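## Task

Remove from the rail whichever of the two hangers sits farther from the table's centre, then keep it lifted in a secure grasp by exactly one closed gripper. At the end it must be upright, over the table and clear of the rail and everything else. The remaining hanger must still hang on the rail, the rack must stand upright, and no gripper may hold that second hanger. Tipping the rack beyond a slight amount fails the scene immediately, and a loose grasp counts as failure.

## Robot and tools

Robot: two arms, left_arm and right_arm, each a six-joint arm with a parallel two-finger gripper. Scene frame: origin on the table surface midway between the arms, +z up, +x out across the table, left_arm on the +y side. The names left and right do not refer to image sides. Arm roots sit at left_arm (+0.032, +0.295, 0) m, quat_wxyz (+0.997, 0, 0, +0.081) and right_arm (-0.023, -0.263, 0) m, quat_wxyz (+0.998, 0, 0, -0.069). In each gripper's own axes the fingers extend along +z and close along y. The reported hand point lies between the pads, roughly 1 cm behind the tips.

execute_actions(actions): a list of actions run one after another. An action is a table of at most 15 rows; each row lasts one control step (1/30 s) and if fewer than 15 rows are given the final row repeats to fill 15 steps. Every row has exactly 14 numbers in [-1, 1]: left_arm dx, dy, dz, rx, ry, rz, opening, then right_arm in the same order. This is one combined row for both arms, always 14 numbers even when one arm stays still. dx..rz are an offset, expressed in that gripper's own axes, from the gripper pose measured when the action began (for a call's first action, the last pose a result showed). Every row refers back to that same start, not to the row before. Scale: 1.0 equals 0.6 m of travel or 180 degrees of turn; rx, ry, rz form one rotation vector. Opening is absolute, not an offset: +1 fully open (0.093 m), -1 closed. An empty list just returns state and images.

move(target, speed, blocking): target is one 14-number row laid out as above, offsets in gripper axes from the pose in the latest result showing one, opening absolute. Each gripper follows a straight path; both paths finish together, lasting 0.5 to 10 s (cut off at 10 s). speed is the top path speed in m/s, 0.002 to 0.5, default 0.25; turning is capped at twice that in rad/s. Paths do not avoid obstacles or the other arm, grippers lag and can overshoot speed near full reach. Faster contact and targets set deeper past a contact mean harder pushes. The result adds a move: line with the ending (done, off_target, moving, held, fault) and acting limits, plus each gripper's distance to its target. held as an ending means a check stopped that arm's last step; limits=paced means the sent pose was clipped; limits=held means some steps were blocked, after which the arm may jump faster than speed. With blocking=false you get a result after 0.5 s while motion continues; call wait or stop before issuing any further move or execute_actions.

wait(seconds): 0 to 10; lets time pass with each arm holding its last command, returning early if a running move finishes. stop(): brakes the running move; braking needs room, more when fast; fingers keep moving. zoom_image(camera, region): camera is cam_high, cam_low, cam_left_wrist or cam_right_wrist; region [x0, y0, x1, y1] in pixels, origin top-left, at most 504 by 504. read_manual(section): only "licences"; moves nothing. finished_scene(scene): ends the current scene, given its number, after the last command has been held; irreversible, and its result reports success and the next task.

Control limits: per step the commanded pose is clipped to within 70 mm and 16 degrees of the measured pose, so a distant goal takes several actions; after an action the arm stops at its last clipped pose, so send the remainder next. Joint friction may leave the gripper up to about 31 mm off, and tiny commands may do nothing. Position wins over orientation when both cannot be met. Elbows stop just short of straight. Joint ranges (rad): waist -2.618 to 3.054, shoulder 0.000 to 3.142, elbow 0.000 to 3.142, wrist pitch -1.571 to 1.571, wrist yaw -1.571 to 1.571, wrist roll -2.094 to 2.094. To keep an arm still, send in the first call of a reply the offset back to its desired pose and zeros afterwards, always with its proper opening.

Results: the state line gives each gripper's end_effector_position (m) and end_effector_quat_wxyz in the scene frame (less accurate at long reach). Hand target lines show where the controller is driving each gripper. pose unreachable means the clearance check altered or blocked that arm's command. Step readings list positions at some steps; HELD with an arm label marks a step where that arm was held back. Joint positions end with finger opening in metres (stays at zero, only a true gap when fingers are free). Joint torques are raw drive outputs with offsets and noise. FAULT lines report arm stops.

Gripping: grip_measured reports the finger motor on the +1 open / -1 closed scale, with a fixed per-gripper error up to about 0.02. Pads meet near -0.94; each mm of object width adds about 0.0208. Fingers stop on contact while the motor keeps heading toward your number, so set a value below the width reading to squeeze; the further below, the firmer, up to about 50 to 62 N per pad, less for parts under about 5 mm. Keep resending that closing number to stay gripped.

Motor heat: a MOTOR HOT warning appears from 75 °C; at 90 °C that arm stops for 10 seconds; at 100 °C its motors and gripper let go and it drops. Avoid long heavy holds.

Avoid: tipping the rack, knocking items off the table, dropping or slipping the hanger, slams, hard pushes, and arms striking or pressing each other. Loose objects may occasionally get a brief nudge. Cameras are all 504x504: cam_high, cam_low, cam_left_wrist, cam_right_wrist, returned in that order.

Each tool is called after "Call:" as name([rows], argument=value, ...), one row to a line, values as JSON.

## Session

Call:
execute_actions(actions=[])

Scene clock: 0.00 s.
left_arm: end_effector_position=(+0.4037, +0.3517, +0.4092) grip_measured=+1.000 end_effector_quat_wxyz=(+0.711, -0.055, +0.699, +0.054) | right_arm: end_effector_position=(+0.3486, -0.3140, +0.4073) grip_measured=+1.000 end_effector_quat_wxyz=(+0.710, +0.048, +0.701, -0.055)
Joint positions: left_arm=[-0.01   1.052  1.062  0.007 -0.003 -0.002  0.093] | right_arm=[ 0.009  1.049  1.055  0.008  0.016 -0.009  0.093]
Joint velocities: left_arm=[ 0.022 -0.007 -0.002  0.007 -0.007 -0.095  0.   ] | right_arm=[-0.002 -0.007 -0.002  0.007 -0.007 -0.022  0.   ]
Joint torques (N m, as the arm reports them, + toward a larger angle): no reading
Motor temperatures (°C, as the motors report them): left_arm=[20 18 17 18 20 18] | right_arm=[20 19 18 18 19 19]
Hand target (left_arm): +0.404, +0.352, +0.409; +0.711, -0.055, +0.699, +0.054
Hand target (right_arm): +0.349, -0.314, +0.407; +0.710, +0.048, +0.701, -0.055

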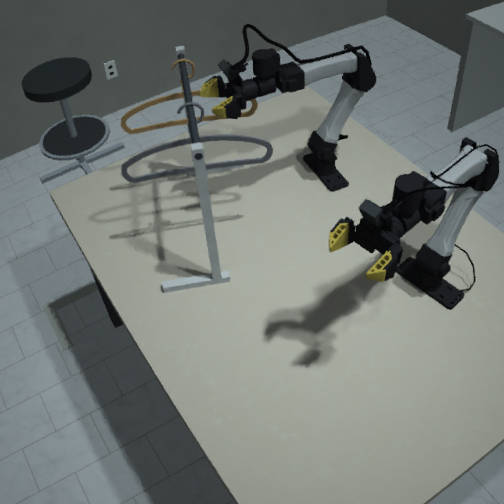

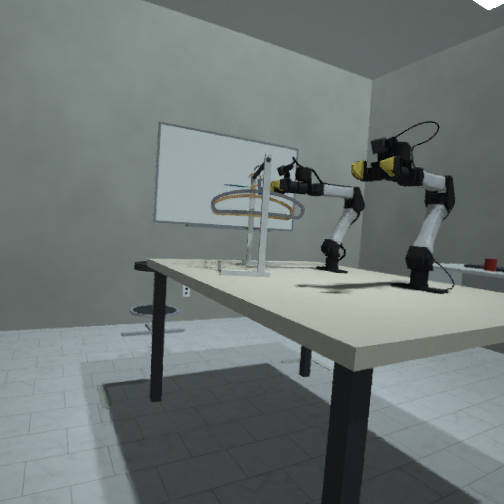

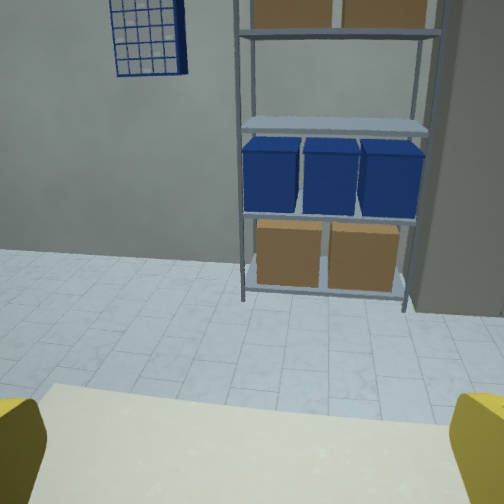

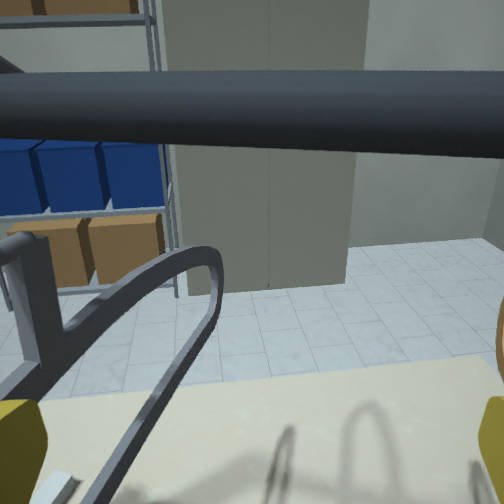

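Call:
zoom_image(camera="cam_high", region=[100, 20, 320, 240])

Call:
zoom_image(camera="cam_low", region=[190, 130, 350, 290])

Region (100, 20, 320, 240) of cam_high's 504x504 image, scaled by 2.291, with more detail than that image has.

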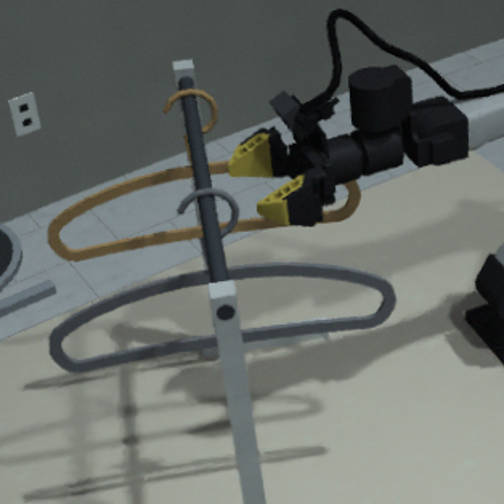

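Region (190, 130, 350, 290) of cam_low's 504x504 image, scaled by 3.150, with more detail than that image has.

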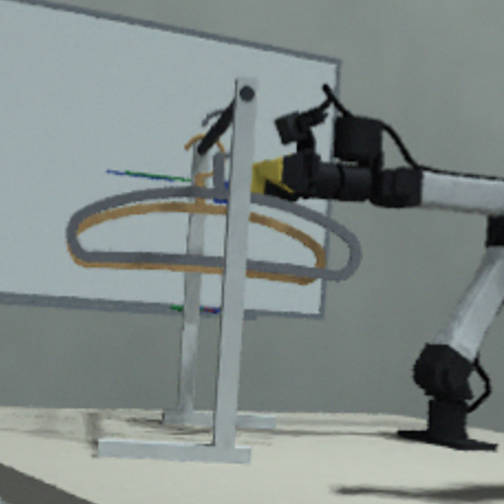

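Call:
move(target=[0,0,0,0,0,0,1, -0.03,0,-0.2,0,0,0,1], speed=0.25)

Scene clock: 40.53 s.
left_arm: end_effector_position=(+0.4037, +0.3517, +0.4092) grip_measured=+1.000 end_effector_quat_wxyz=(+0.711, -0.055, +0.699, +0.054) | right_arm: end_effector_position=(+0.2308, -0.2986, +0.4252) grip_measured=+1.000 end_effector_quat_wxyz=(+0.711, +0.048, +0.699, -0.055)
Joint positions: left_arm=[-0.01   1.052  1.062  0.007 -0.003 -0.002  0.093] | right_arm=[ 0.009  0.649  1.034 -0.367  0.016 -0.009  0.093]
Joint velocities: left_arm=[-0.012 -0.007 -0.012 -0.022 -0.007  0.022  0.   ] | right_arm=[-0.007 -0.012  0.007 -0.022 -0.037  0.022  0.   ]
Joint torques (N m, as the arm reports them, + toward a larger angle): left_arm=[-0.18 -3.69  7.84  2.47  0.12 -0.07] | right_arm=[-0.4   0.53  8.11  2.23  0.   -0.03]
Motor temperatures (°C, as the motors report them): left_arm=[20 19 26 26 20 18] | right_arm=[20 20 24 24 19 19]
Hand target (left_arm): +0.404, +0.352, +0.409; +0.711, -0.055, +0.699, +0.054
Hand target (right_arm): +0.229, -0.298, +0.425; +0.710, +0.048, +0.700, -0.055
Off the commanded pose (left_arm): 0.000 m, 0 deg.
Off the commanded pose (right_arm): 0.003 m, 0 deg.
move: done

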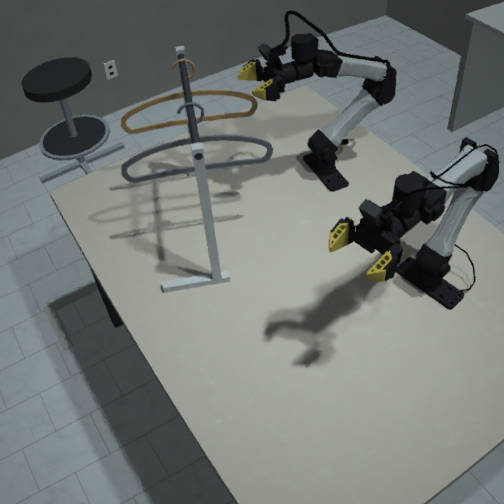

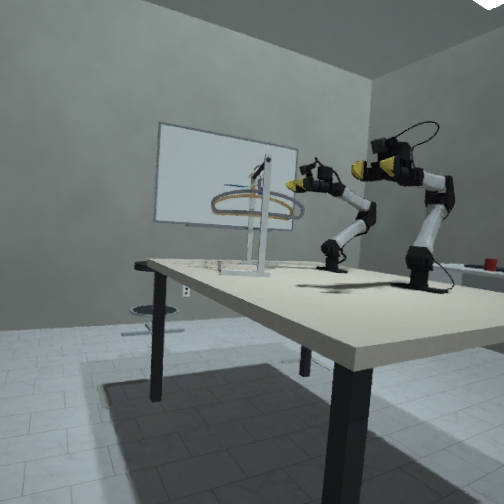

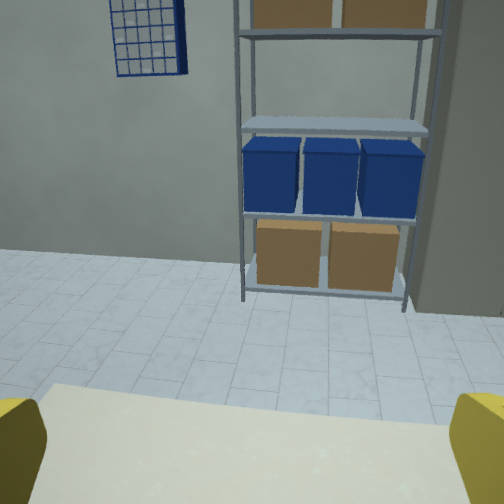

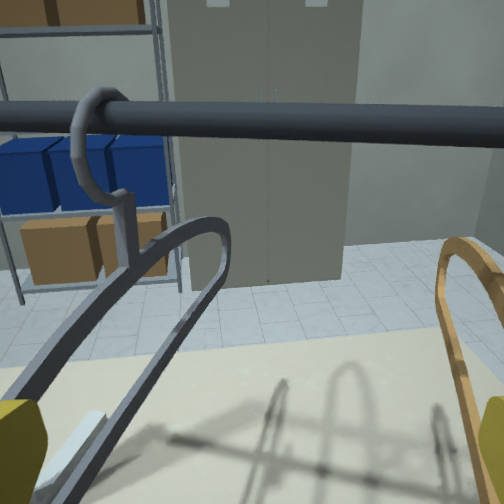

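Call:
move(target=[0,0,0,0,0,0,1, 0,-0.21,0.05,0.069,0.06,0.0066,1], speed=0.25)

Scene clock: 67.90 s.
left_arm: end_effector_position=(+0.4037, +0.3517, +0.4092) grip_measured=+1.000 end_effector_quat_wxyz=(+0.711, -0.055, +0.699, +0.054) | right_arm: end_effector_position=(+0.2444, -0.4264, +0.4197) grip_measured=+1.000 end_effector_quat_wxyz=(+0.632, +0.138, +0.753, -0.121)
Joint positions: left_arm=[-0.01   1.052  1.062  0.007 -0.003 -0.002  0.093] | right_arm=[-0.604  0.953  1.272 -0.506 -0.367 -0.077  0.093]
Joint velocities: left_arm=[-0.002 -0.002 -0.022 -0.022  0.037  0.037  0.   ] | right_arm=[-0.002  0.017  0.007 -0.066  0.022 -0.051  0.   ]
Joint torques (N m, as the arm reports them, + toward a larger angle): left_arm=[-0.08 -3.76  7.85  2.45  0.13 -0.06] | right_arm=[-1.2  -0.47 10.16  2.21 -0.2  -0.13]
Motor temperatures (°C, as the motors report them): left_arm=[20 19 28 28 20 18] | right_arm=[20 20 25 26 19 19]
Hand target (left_arm): +0.404, +0.352, +0.409; +0.711, -0.055, +0.699, +0.054
Hand target (right_arm): +0.244, -0.427, +0.425; +0.632, +0.133, +0.754, -0.122
Off the commanded pose (left_arm): 0.000 m, 0 deg.
Off the commanded pose (right_arm): 0.008 m, 0 deg.
move: done

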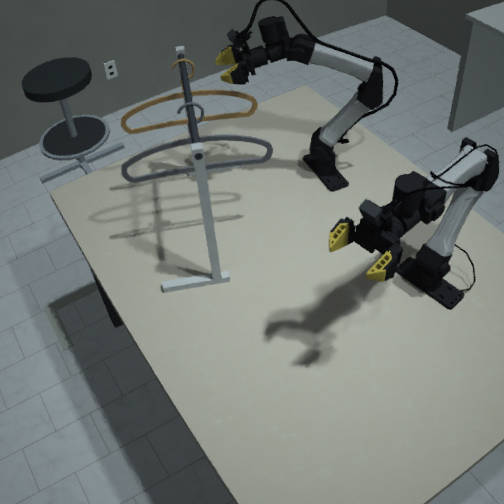

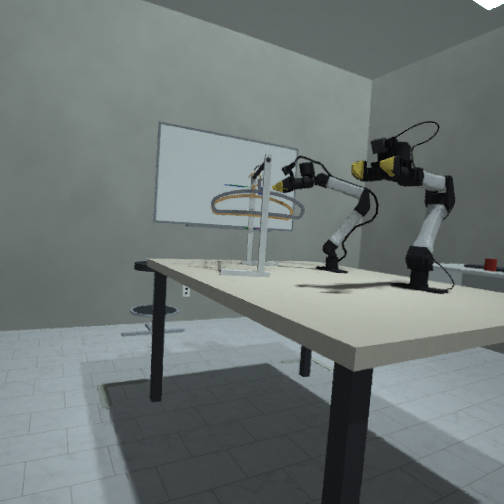

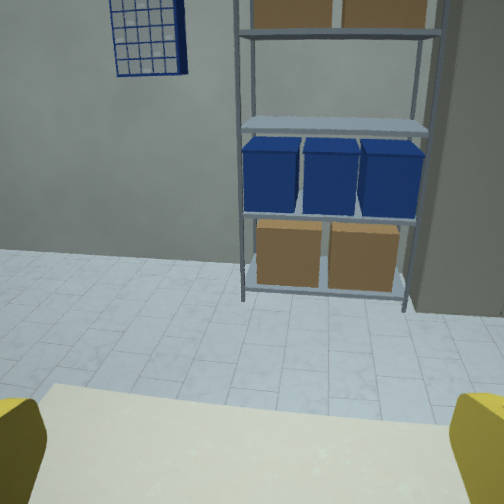

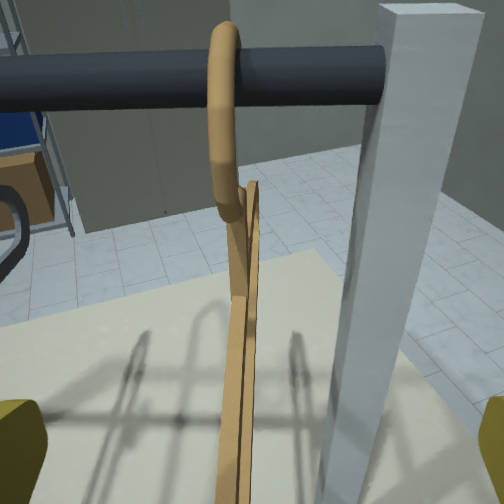

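Call:
move(target=[0,0,0,0,0,0,1, 0.003,0.015,0.103,0,0,0,-0.1], speed=0.15)

Scene clock: 83.07 s.
left_arm: end_effector_position=(+0.4037, +0.3517, +0.4092) grip_measured=+1.000 end_effector_quat_wxyz=(+0.711, -0.055, +0.699, +0.054) | right_arm: end_effector_position=(+0.3003, -0.4380, +0.4016) grip_measured=-0.097 end_effector_quat_wxyz=(+0.623, +0.137, +0.761, -0.117)
Joint positions: left_arm=[-0.01   1.052  1.062  0.007 -0.003 -0.002  0.093] | right_arm=[-0.464  1.105  1.272 -0.369 -0.233 -0.055  0.041]
Joint velocities: left_arm=[-0.007 -0.002  0.012 -0.022 -0.007  0.051  0.   ] | right_arm=[ 0.002  0.007 -0.012  0.051  0.007 -0.051  0.001]
Joint torques (N m, as the arm reports them, + toward a larger angle): left_arm=[-0.11 -3.73  7.93  2.44  0.11 -0.05] | right_arm=[ 0.34 -2.4   8.66  2.68  0.09  0.06]
Motor temperatures (°C, as the motors report them): left_arm=[20 19 29 29 20 18] | right_arm=[20 20 26 27 19 19]
Hand target (left_arm): +0.404, +0.352, +0.409; +0.711, -0.055, +0.699, +0.054
Hand target (right_arm): +0.304, -0.439, +0.407; +0.632, +0.138, +0.753, -0.120
Off the commanded pose (left_arm): 0.000 m, 0 deg.
Off the commanded pose (right_arm): 0.007 m, 1 deg.
move: done

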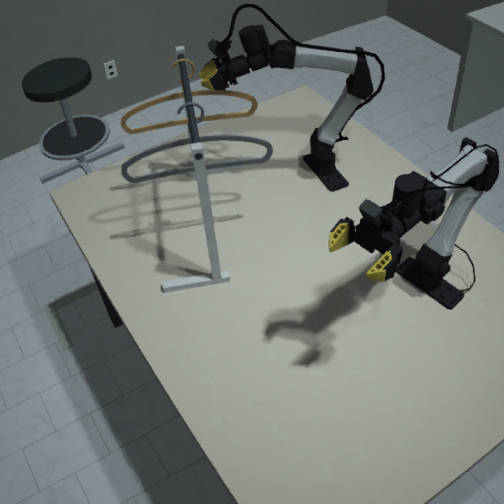

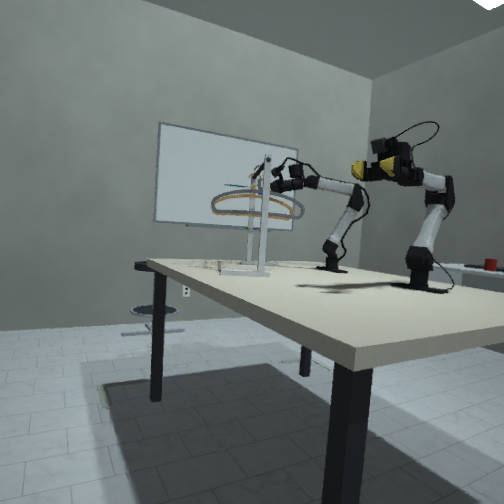

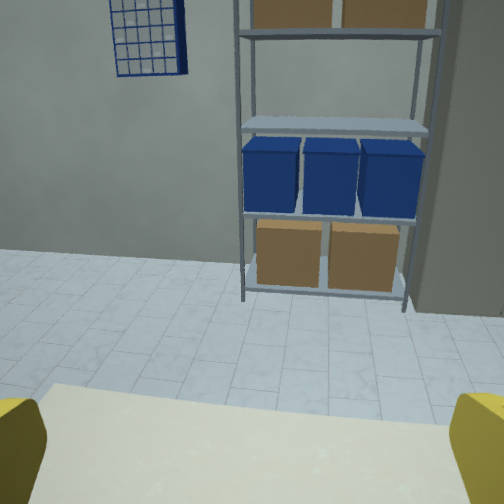

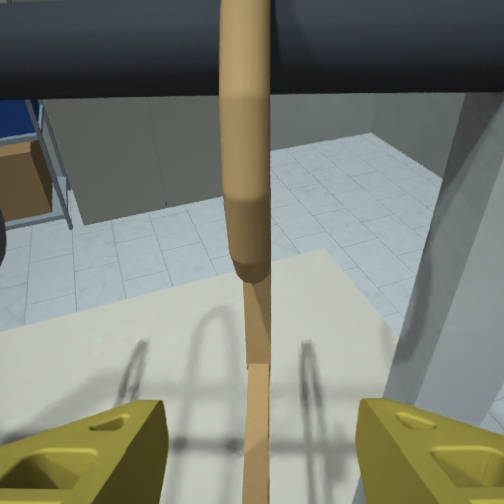

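Call:
move(target=[0,0,0,0,0,0,1, -0.012,0,0.086,0,0,0,-0.2], speed=0.1)

Call:
zoom_image(camera="cam_high", region=[140, 30, 260, 150])

Call:
zoom_image(camera="cam_low", region=[220, 140, 320, 240])

Scene clock: 98.30 s.
left_arm: end_effector_position=(+0.4037, +0.3517, +0.4092) grip_measured=+1.000 end_effector_quat_wxyz=(+0.711, -0.055, +0.699, +0.054) | right_arm: end_effector_position=(+0.3436, -0.4547, +0.3839) grip_measured=-0.197 end_effector_quat_wxyz=(+0.608, +0.139, +0.773, -0.112)
Joint positions: left_arm=[-0.01   1.052  1.062  0.007 -0.003 -0.002  0.093] | right_arm=[-0.423  1.263  1.329 -0.308 -0.196 -0.053  0.036]
Joint velocities: left_arm=[-0.017 -0.017 -0.007 -0.051  0.007  0.022  0.   ] | right_arm=[-0.012  0.002 -0.007 -0.051  0.007 -0.051  0.   ]
Joint torques (N m, as the arm reports them, + toward a larger angle): left_arm=[-0.22 -3.69  7.86  2.45  0.1  -0.04] | right_arm=[ 0.29 -3.55 11.05  2.63  0.08  0.08]
Motor temperatures (°C, as the motors report them): left_arm=[20 19 30 30 20 18] | right_arm=[20 20 26 29 19 19]
Hand target (left_arm): +0.404, +0.352, +0.409; +0.711, -0.055, +0.699, +0.054
Hand target (right_arm): +0.349, -0.456, +0.398; +0.623, +0.138, +0.761, -0.117
Off the commanded pose (left_arm): 0.000 m, 0 deg.
Off the commanded pose (right_arm): 0.016 m, 2 deg.
move: off_target (right_arm)

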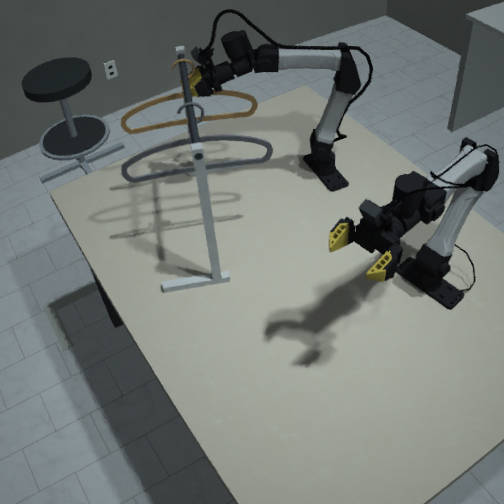

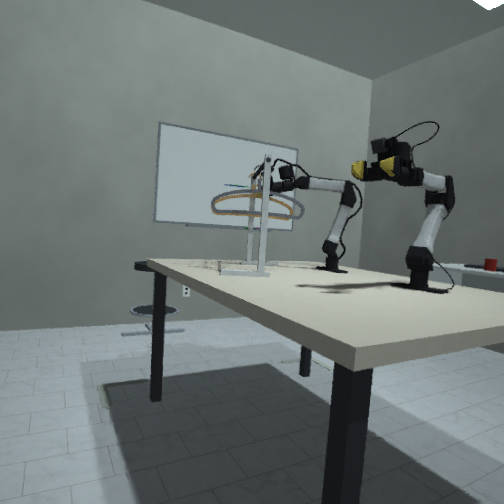

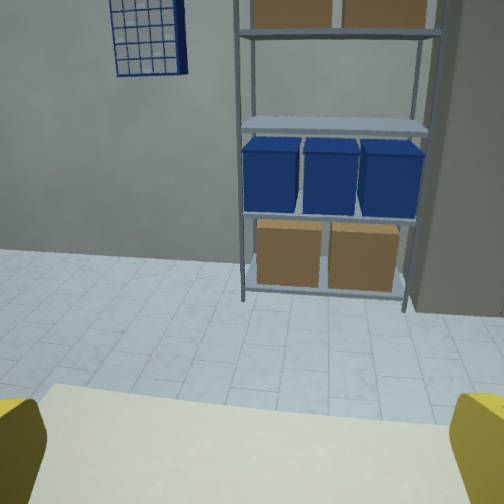

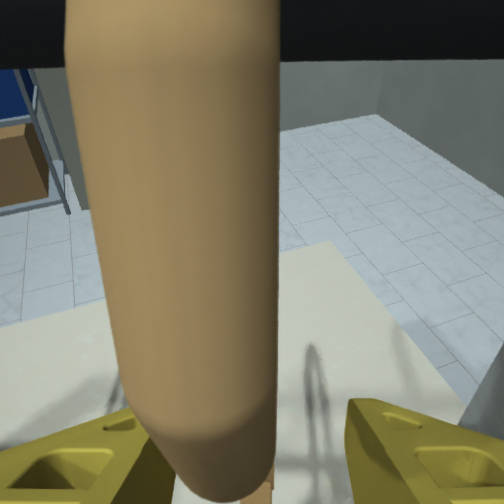

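Region (140, 30, 260, 150) of cam_high's 504x504 image, scaled by 4.200, with more detail than that image has.

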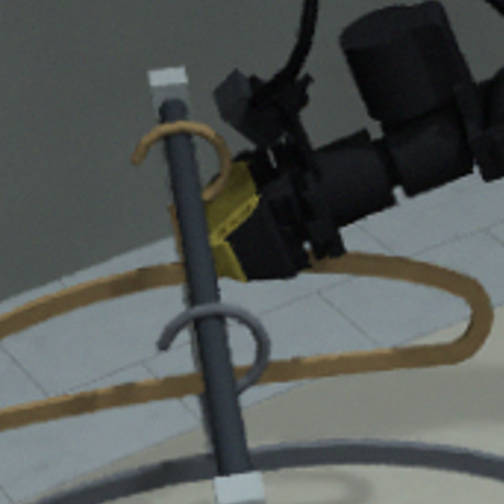

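Region (220, 140, 320, 240) of cam_low's 504x504 image, scaled by 5.040, with more detail than that image has.

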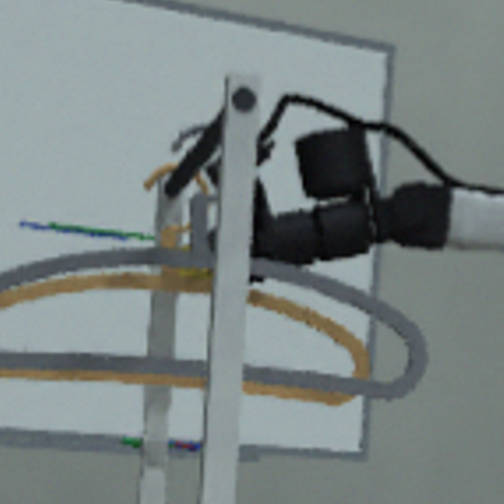

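Call:
move(target=[0,0,0,0,0,0,1, -0.0445,0,0.014,0,-0.0256,0,-0.2], speed=0.06)

Call:
zoom_image(camera="cam_low", region=[235, 155, 295, 215])

Call:
zoom_image(camera="cam_high", region=[150, 35, 240, 125])

Scene clock: 106.47 s.
left_arm: end_effector_position=(+0.4037, +0.3517, +0.4092) grip_measured=+1.000 end_effector_quat_wxyz=(+0.711, -0.055, +0.699, +0.054) | right_arm: end_effector_position=(+0.3508, -0.4593, +0.3948) grip_measured=-0.197 end_effector_quat_wxyz=(+0.624, +0.138, +0.760, -0.115)
Joint positions: left_arm=[-0.01   1.052  1.062  0.007 -0.003 -0.002  0.093] | right_arm=[-0.423  1.287  1.349 -0.261 -0.196 -0.043  0.036]
Joint velocities: left_arm=[ 0.002 -0.002  0.002 -0.095  0.007 -0.022  0.   ] | right_arm=[ 0.012 -0.012 -0.012 -0.037 -0.037 -0.007 -0.   ]
Joint torques (N m, as the arm reports them, + toward a larger angle): left_arm=[-0.1  -3.72  7.83  2.44  0.12 -0.04] | right_arm=[ 0.26 -3.61 11.06  2.65  0.02  0.13]
Motor temperatures (°C, as the motors report them): left_arm=[20 19 31 30 20 18] | right_arm=[20 20 28 29 19 19]
Hand target (left_arm): +0.404, +0.352, +0.409; +0.711, -0.055, +0.699, +0.054
Hand target (right_arm): +0.357, -0.459, +0.408; +0.639, +0.135, +0.748, -0.117
Off the commanded pose (left_arm): 0.000 m, 0 deg.
Off the commanded pose (right_arm): 0.015 m, 2 deg.
move: off_target (right_arm)

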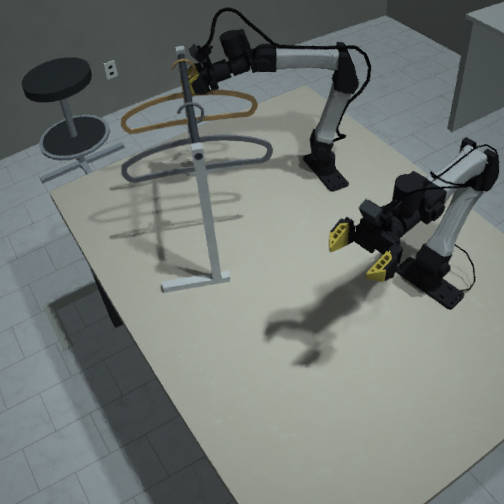

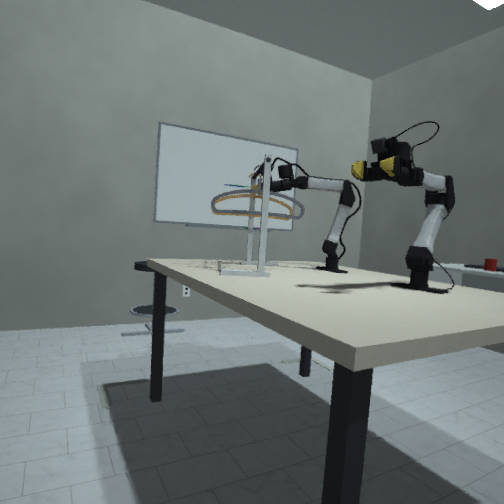

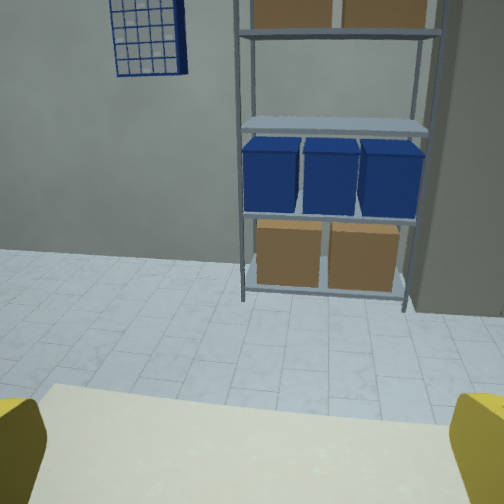

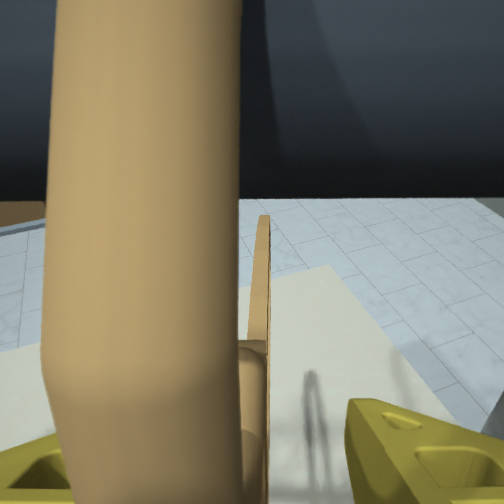

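Region (235, 155, 295, 215) of cam_low's 504x504 image, scaled by 8.400, with more detail than that image has.

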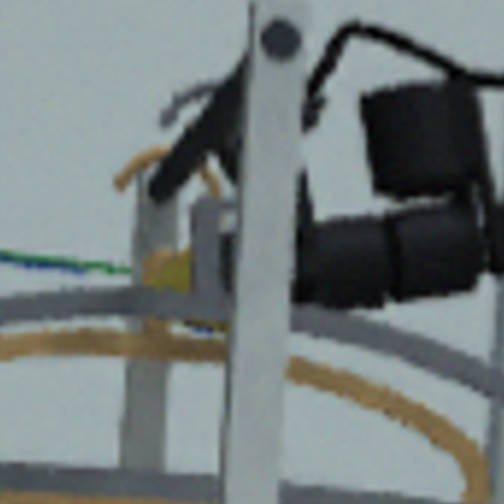

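Region (150, 35, 240, 125) of cam_high's 504x504 image, scaled by 5.600, with more detail than that image has.

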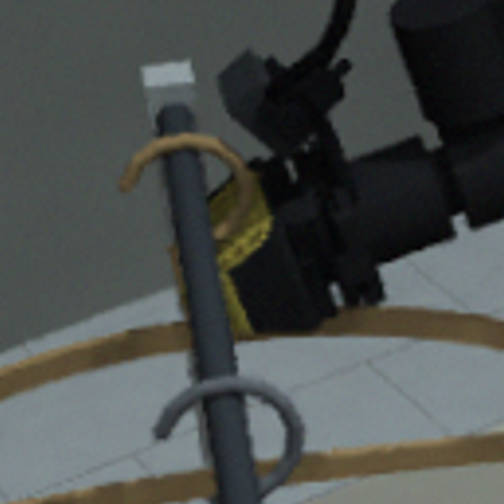

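Call:
execute_actions([
  [[0,0,0,0,0,0,1, -0.025,0.006,0.017,0,-0.012,0,-0.5]],
])

Call:
zoom_image(camera="cam_low", region=[235, 155, 295, 215])

Scene clock: 113.93 s.
left_arm: end_effector_position=(+0.4037, +0.3517, +0.4092) grip_measured=+1.000 end_effector_quat_wxyz=(+0.711, -0.055, +0.699, +0.054) | right_arm: end_effector_position=(+0.3590, -0.4594, +0.3935) grip_measured=-0.497 end_effector_quat_wxyz=(+0.624, +0.137, +0.761, -0.113)
Joint positions: left_arm=[-0.01   1.052  1.062  0.007 -0.003 -0.002  0.093] | right_arm=[-0.41   1.312  1.364 -0.252 -0.188 -0.039  0.021]
Joint velocities: left_arm=[-0.007 -0.007  0.002 -0.051 -0.022 -0.007  0.   ] | right_arm=[-0.012  0.007 -0.012 -0.066  0.007  0.022  0.001]
Joint torques (N m, as the arm reports them, + toward a larger angle): left_arm=[-0.17 -3.65  7.92  2.43  0.1  -0.05] | right_arm=[ 0.29 -3.96 11.15  2.62  0.08  0.07]
Motor temperatures (°C, as the motors report them): left_arm=[20 19 31 31 20 18] | right_arm=[20 20 28 30 19 19]
Hand target (left_arm): +0.404, +0.352, +0.409; +0.711, -0.055, +0.699, +0.054
Hand target (right_arm): +0.363, -0.460, +0.407; +0.639, +0.136, +0.748, -0.118
Off the commanded pose (left_arm): 0.000 m, 0 deg.
Off the commanded pose (right_arm): 0.015 m, 2 deg.
Step readings (end_effector_position):
0: left_arm (+0.4037, +0.3517, +0.4092) | right_arm (+0.3508, -0.4593, +0.3949)
1: left_arm (+0.4037, +0.3517, +0.4092) | right_arm (+0.3514, -0.4592, +0.3950)
2: left_arm (+0.4037, +0.3517, +0.4092) | right_arm (+0.3529, -0.4592, +0.3957)
4: left_arm (+0.4037, +0.3517, +0.4092) | right_arm (+0.3565, -0.4586, +0.3960)
8: left_arm (+0.4037, +0.3517, +0.4092) | right_arm (+0.3590, -0.4591, +0.3936)
15: end_effector_position above

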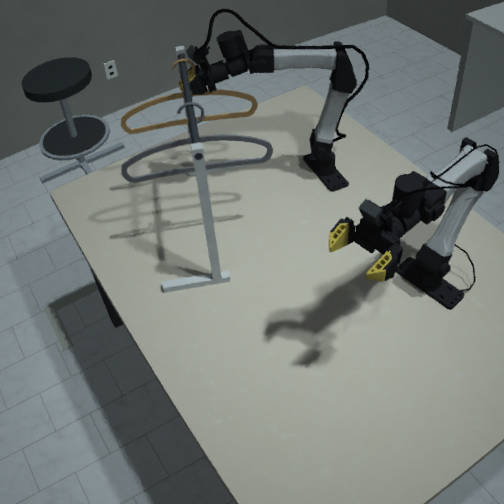

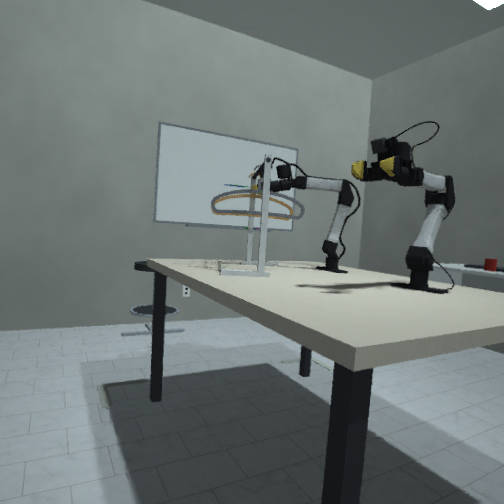

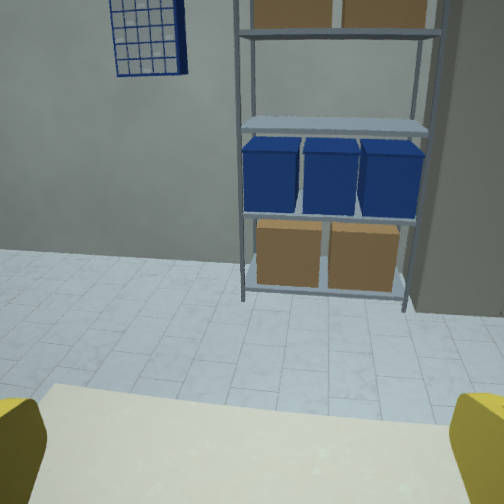

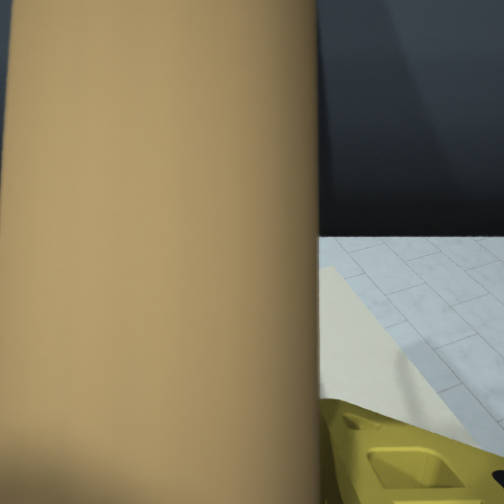

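Region (235, 155, 295, 215) of cam_low's 504x504 image, scaled by 8.400, with more detail than that image has.

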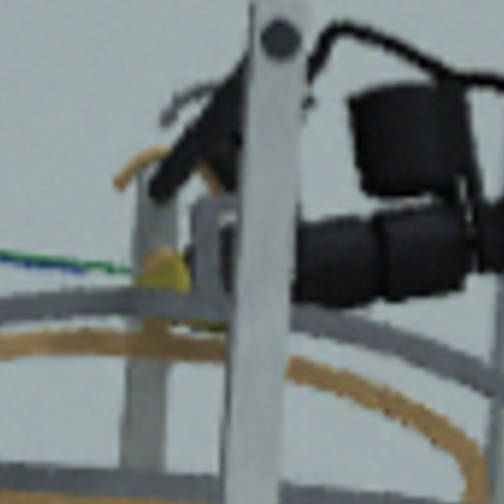

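Good. Close gradually.

Call:
execute_actions([
  [[0,0,0,0,0,0,1, -0.023,0,0.002,0,-0.012,0,-0.6],[0,0,0,0,0,0,1, -0.023,0,0.002,0,-0.012,0,-0.65],[0,0,0,0,0,0,1, -0.023,0,0.002,0,-0.012,0,-0.7],[0,0,0,0,0,0,1, -0.023,0,0.002,0,-0.012,0,-0.74],[0,0,0,0,0,0,1, -0.023,0,0.002,0,-0.012,0,-0.78],[0,0,0,0,0,0,1, -0.023,0,0.002,0,-0.012,0,-0.82],[0,0,0,0,0,0,1, -0.023,0,0.002,0,-0.012,0,-0.86],[0,0,0,0,0,0,1, -0.023,0,0.002,0,-0.012,0,-0.9],[0,0,0,0,0,0,1, -0.023,0,0.002,0,-0.012,0,-0.94],[0,0,0,0,0,0,1, -0.023,0,0.002,0,-0.012,0,-0.97],[0,0,0,0,0,0,1, -0.023,0,0.002,0,-0.012,0,-1]],
])

Call:
zoom_image(camera="cam_low", region=[235, 155, 295, 215])

Scene clock: 120.40 s.
left_arm: end_effector_position=(+0.4037, +0.3517, +0.4092) grip_measured=+1.000 end_effector_quat_wxyz=(+0.711, -0.055, +0.699, +0.054) | right_arm: end_effector_position=(+0.3590, -0.4594, +0.3935) grip_measured=-0.916 end_effector_quat_wxyz=(+0.624, +0.137, +0.761, -0.113)
Joint positions: left_arm=[-0.01   1.052  1.062  0.007 -0.003 -0.002  0.093] | right_arm=[-0.41   1.312  1.364 -0.252 -0.188 -0.038  0.001]
Joint velocities: left_arm=[ 0.012  0.002 -0.017 -0.022  0.081 -0.11   0.   ] | right_arm=[ 0.007  0.007  0.022 -0.037 -0.066 -0.022 -0.   ]
Joint torques (N m, as the arm reports them, + toward a larger angle): left_arm=[-0.1  -3.73  7.82  2.45  0.12 -0.02] | right_arm=[-0.26 -4.19 10.88  2.59 -0.08  0.04]
Motor temperatures (°C, as the motors report them): left_arm=[20 19 31 31 20 18] | right_arm=[20 21 29 31 19 19]
Hand target (left_arm): +0.404, +0.352, +0.409; +0.711, -0.055, +0.699, +0.054
Hand target (right_arm): +0.362, -0.461, +0.407; +0.638, +0.135, +0.749, -0.115
Off the commanded pose (left_arm): 0.000 m, 0 deg.
Off the commanded pose (right_arm): 0.014 m, 2 deg.
Step readings (end_effector_position):
0: left_arm (+0.4037, +0.3517, +0.4092) | right_arm (+0.3590, -0.4594, +0.3935)
1: left_arm (+0.4037, +0.3517, +0.4092) | right_arm (+0.3590, -0.4594, +0.3935)
2: left_arm (+0.4037, +0.3517, +0.4092) | right_arm (+0.3590, -0.4594, +0.3935)
4: left_arm (+0.4037, +0.3517, +0.4092) | right_arm (+0.3590, -0.4594, +0.3935)
8: left_arm (+0.4037, +0.3517, +0.4092) | right_arm (+0.3590, -0.4594, +0.3935)
15: end_effector_position above

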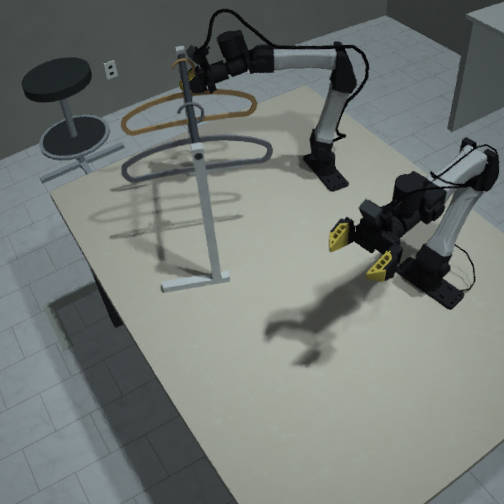

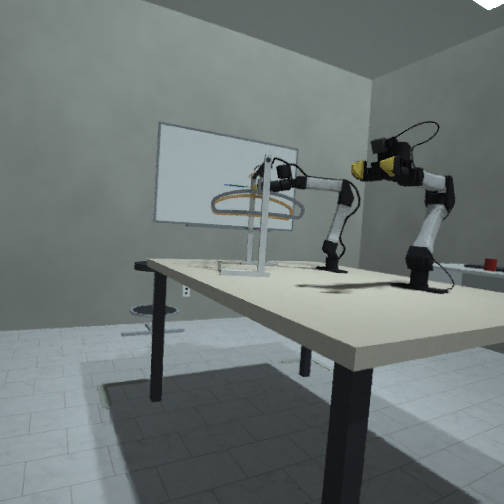

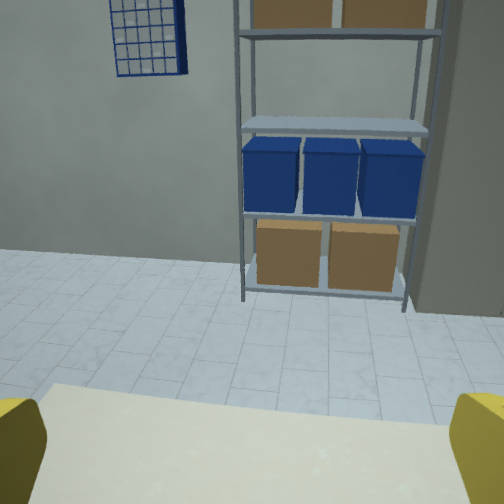

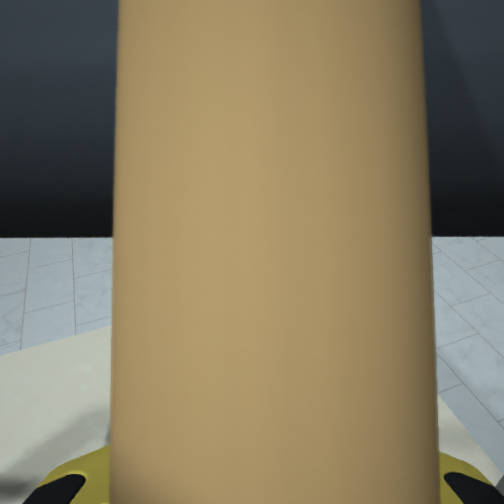

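Region (235, 155, 295, 215) of cam_low's 504x504 image, scaled by 8.400, with more detail than that image has.

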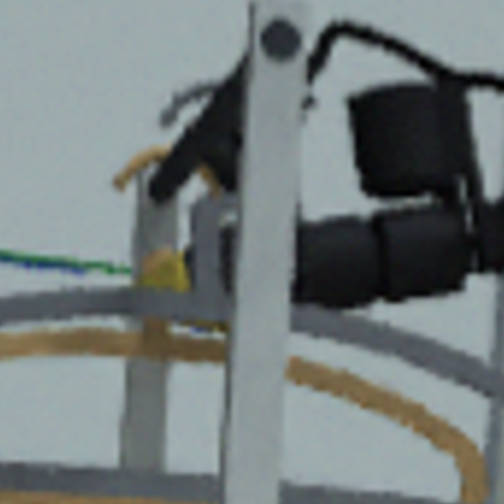

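Call:
move(target=[0,0,0,0,0,0,1, -0.061,0,-0.008,0,-0.012,0,-1], speed=0.06)

Call:
zoom_image(camera="cam_low", region=[235, 155, 295, 215])

Call:
zoom_image(camera="cam_high", region=[150, 35, 240, 125])

Scene clock: 127.67 s.
left_arm: end_effector_position=(+0.4037, +0.3517, +0.4092) grip_measured=+1.000 end_effector_quat_wxyz=(+0.711, -0.055, +0.699, +0.054) | right_arm: end_effector_position=(+0.3589, -0.4594, +0.4191) grip_measured=-0.916 end_effector_quat_wxyz=(+0.629, +0.136, +0.757, -0.114)
Joint positions: left_arm=[-0.01   1.052  1.062  0.007 -0.003 -0.002  0.093] | right_arm=[-0.41   1.338  1.476 -0.325 -0.188 -0.038  0.001]
Joint velocities: left_arm=[-0.007 -0.012 -0.007 -0.081  0.022  0.022  0.   ] | right_arm=[-0.017 -0.007 -0.017 -0.007  0.037 -0.007 -0.001]
Joint torques (N m, as the arm reports them, + toward a larger angle): left_arm=[-0.11 -3.67  7.92  2.44  0.11 -0.06] | right_arm=[-0.44 -4.14 11.26  2.43 -0.03  0.06]
Motor temperatures (°C, as the motors report them): left_arm=[20 19 31 31 20 18] | right_arm=[20 21 30 31 19 19]
Hand target (left_arm): +0.404, +0.352, +0.409; +0.711, -0.055, +0.699, +0.054
Hand target (right_arm): +0.361, -0.461, +0.430; +0.638, +0.135, +0.749, -0.115
Off the commanded pose (left_arm): 0.000 m, 0 deg.
Off the commanded pose (right_arm): 0.012 m, 1 deg.
move: off_target (right_arm)

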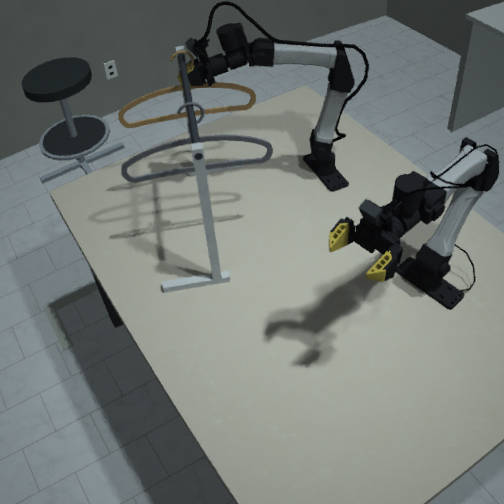

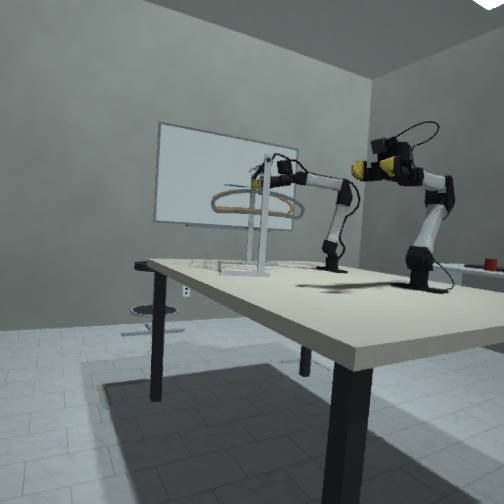

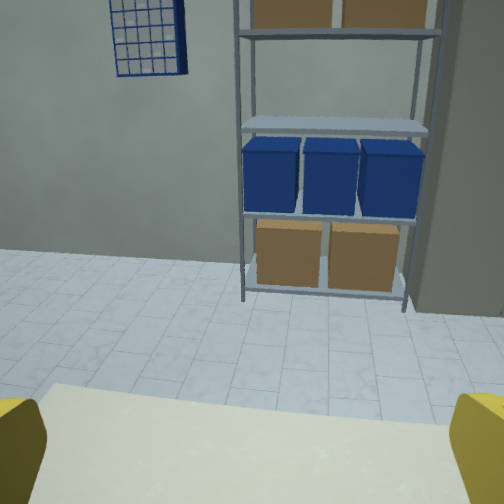

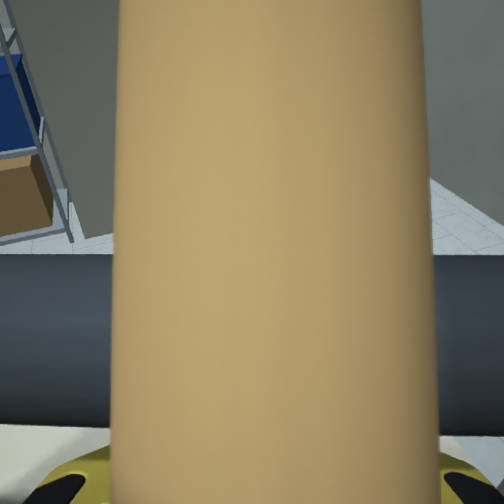

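Region (235, 155, 295, 215) of cam_low's 504x504 image, scaled by 8.400, with more detail than that image has.

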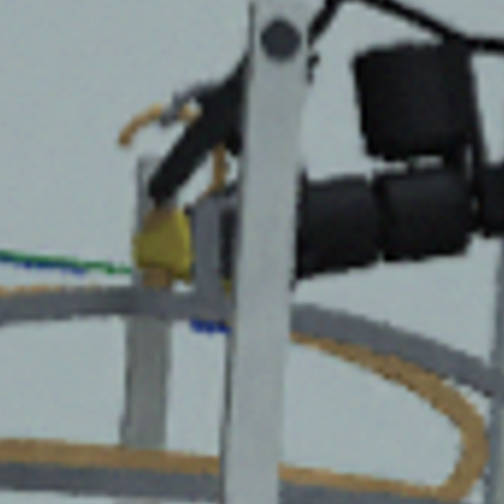

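Region (150, 35, 240, 125) of cam_high's 504x504 image, scaled by 5.600, with more detail than that image has.

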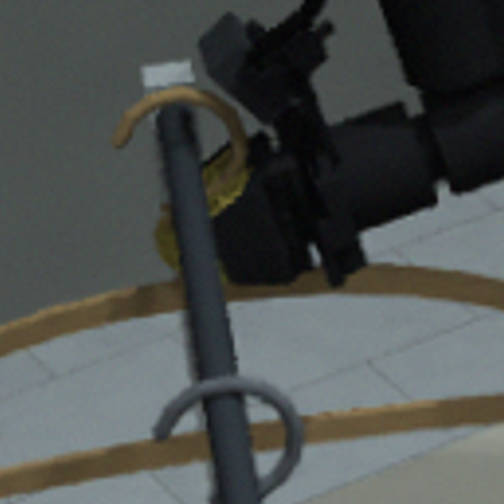

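Call:
move(target=[0,0,0,0,0,0,1, 0.019,0,-0.095,0,0,0,-1], speed=0.07)

Call:
zoom_image(camera="cam_high", region=[110, 20, 290, 200])

Scene clock: 161.27 s.
left_arm: end_effector_position=(+0.4037, +0.3517, +0.4092) grip_measured=+1.000 end_effector_quat_wxyz=(+0.711, -0.055, +0.699, +0.054) | right_arm: end_effector_position=(+0.3093, -0.4416, +0.4159) grip_measured=-0.916 end_effector_quat_wxyz=(+0.623, +0.142, +0.761, -0.112)
Joint positions: left_arm=[-0.01   1.052  1.062  0.007 -0.003 -0.002  0.093] | right_arm=[-0.456  1.163  1.368 -0.411 -0.229 -0.041  0.001]
Joint velocities: left_arm=[-0.002 -0.007 -0.007  0.022  0.007  0.007  0.   ] | right_arm=[-0.017 -0.007  0.007 -0.022  0.11   0.037 -0.001]
Joint torques (N m, as the arm reports them, + toward a larger angle): left_arm=[-0.14 -3.68  7.86  2.43  0.12 -0.06] | right_arm=[-1.21 -4.9   7.02  2.45 -0.13 -0.14]
Motor temperatures (°C, as the motors report them): left_arm=[20 20 33 33 20 18] | right_arm=[20 22 32 32 19 19]
Hand target (left_arm): +0.404, +0.352, +0.409; +0.711, -0.055, +0.699, +0.054
Hand target (right_arm): +0.304, -0.440, +0.419; +0.629, +0.135, +0.757, -0.115
Off the commanded pose (left_arm): 0.000 m, 0 deg.
Off the commanded pose (right_arm): 0.006 m, 1 deg.
move: done

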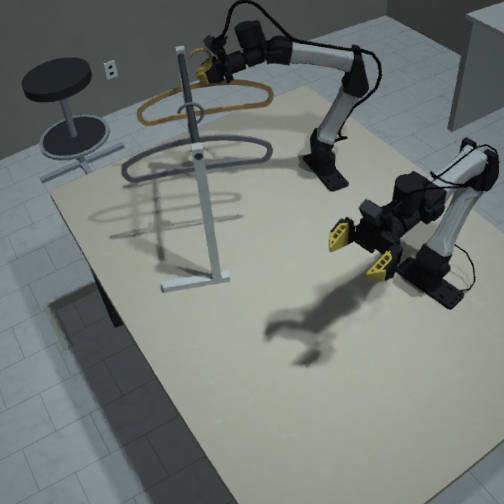

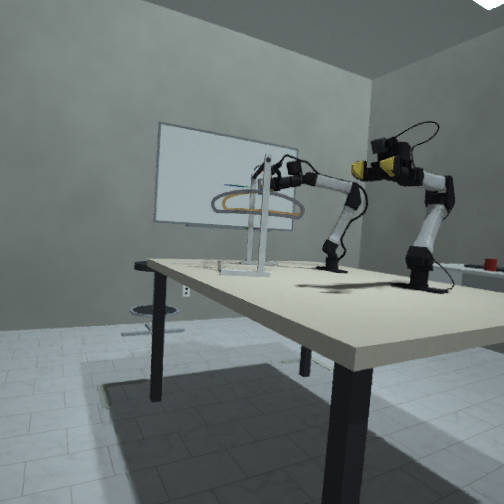

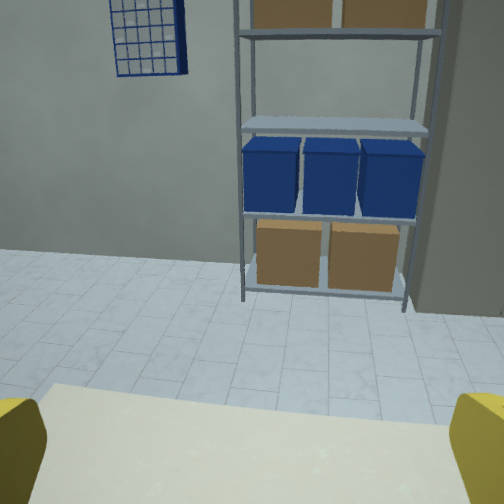

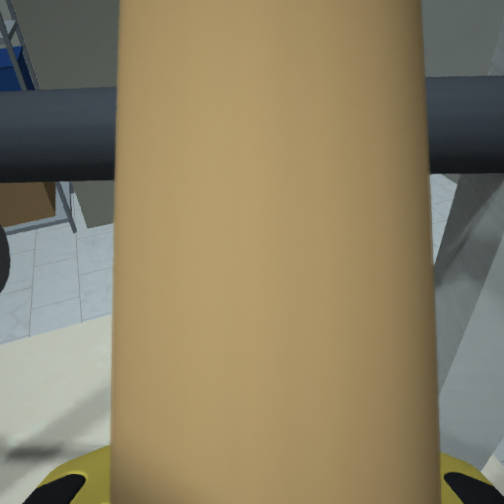

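Region (110, 20, 290, 200) of cam_high's 504x504 image, scaled by 2.800, with more detail than that image has.

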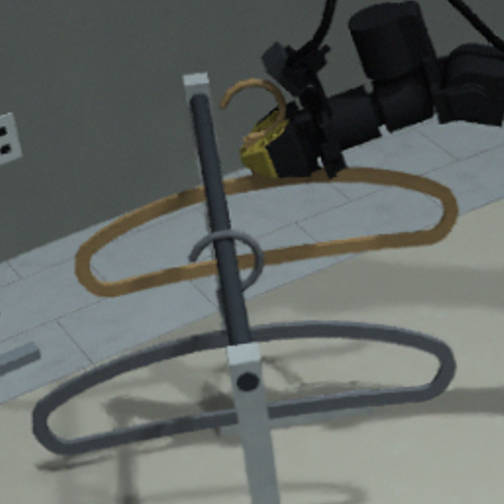

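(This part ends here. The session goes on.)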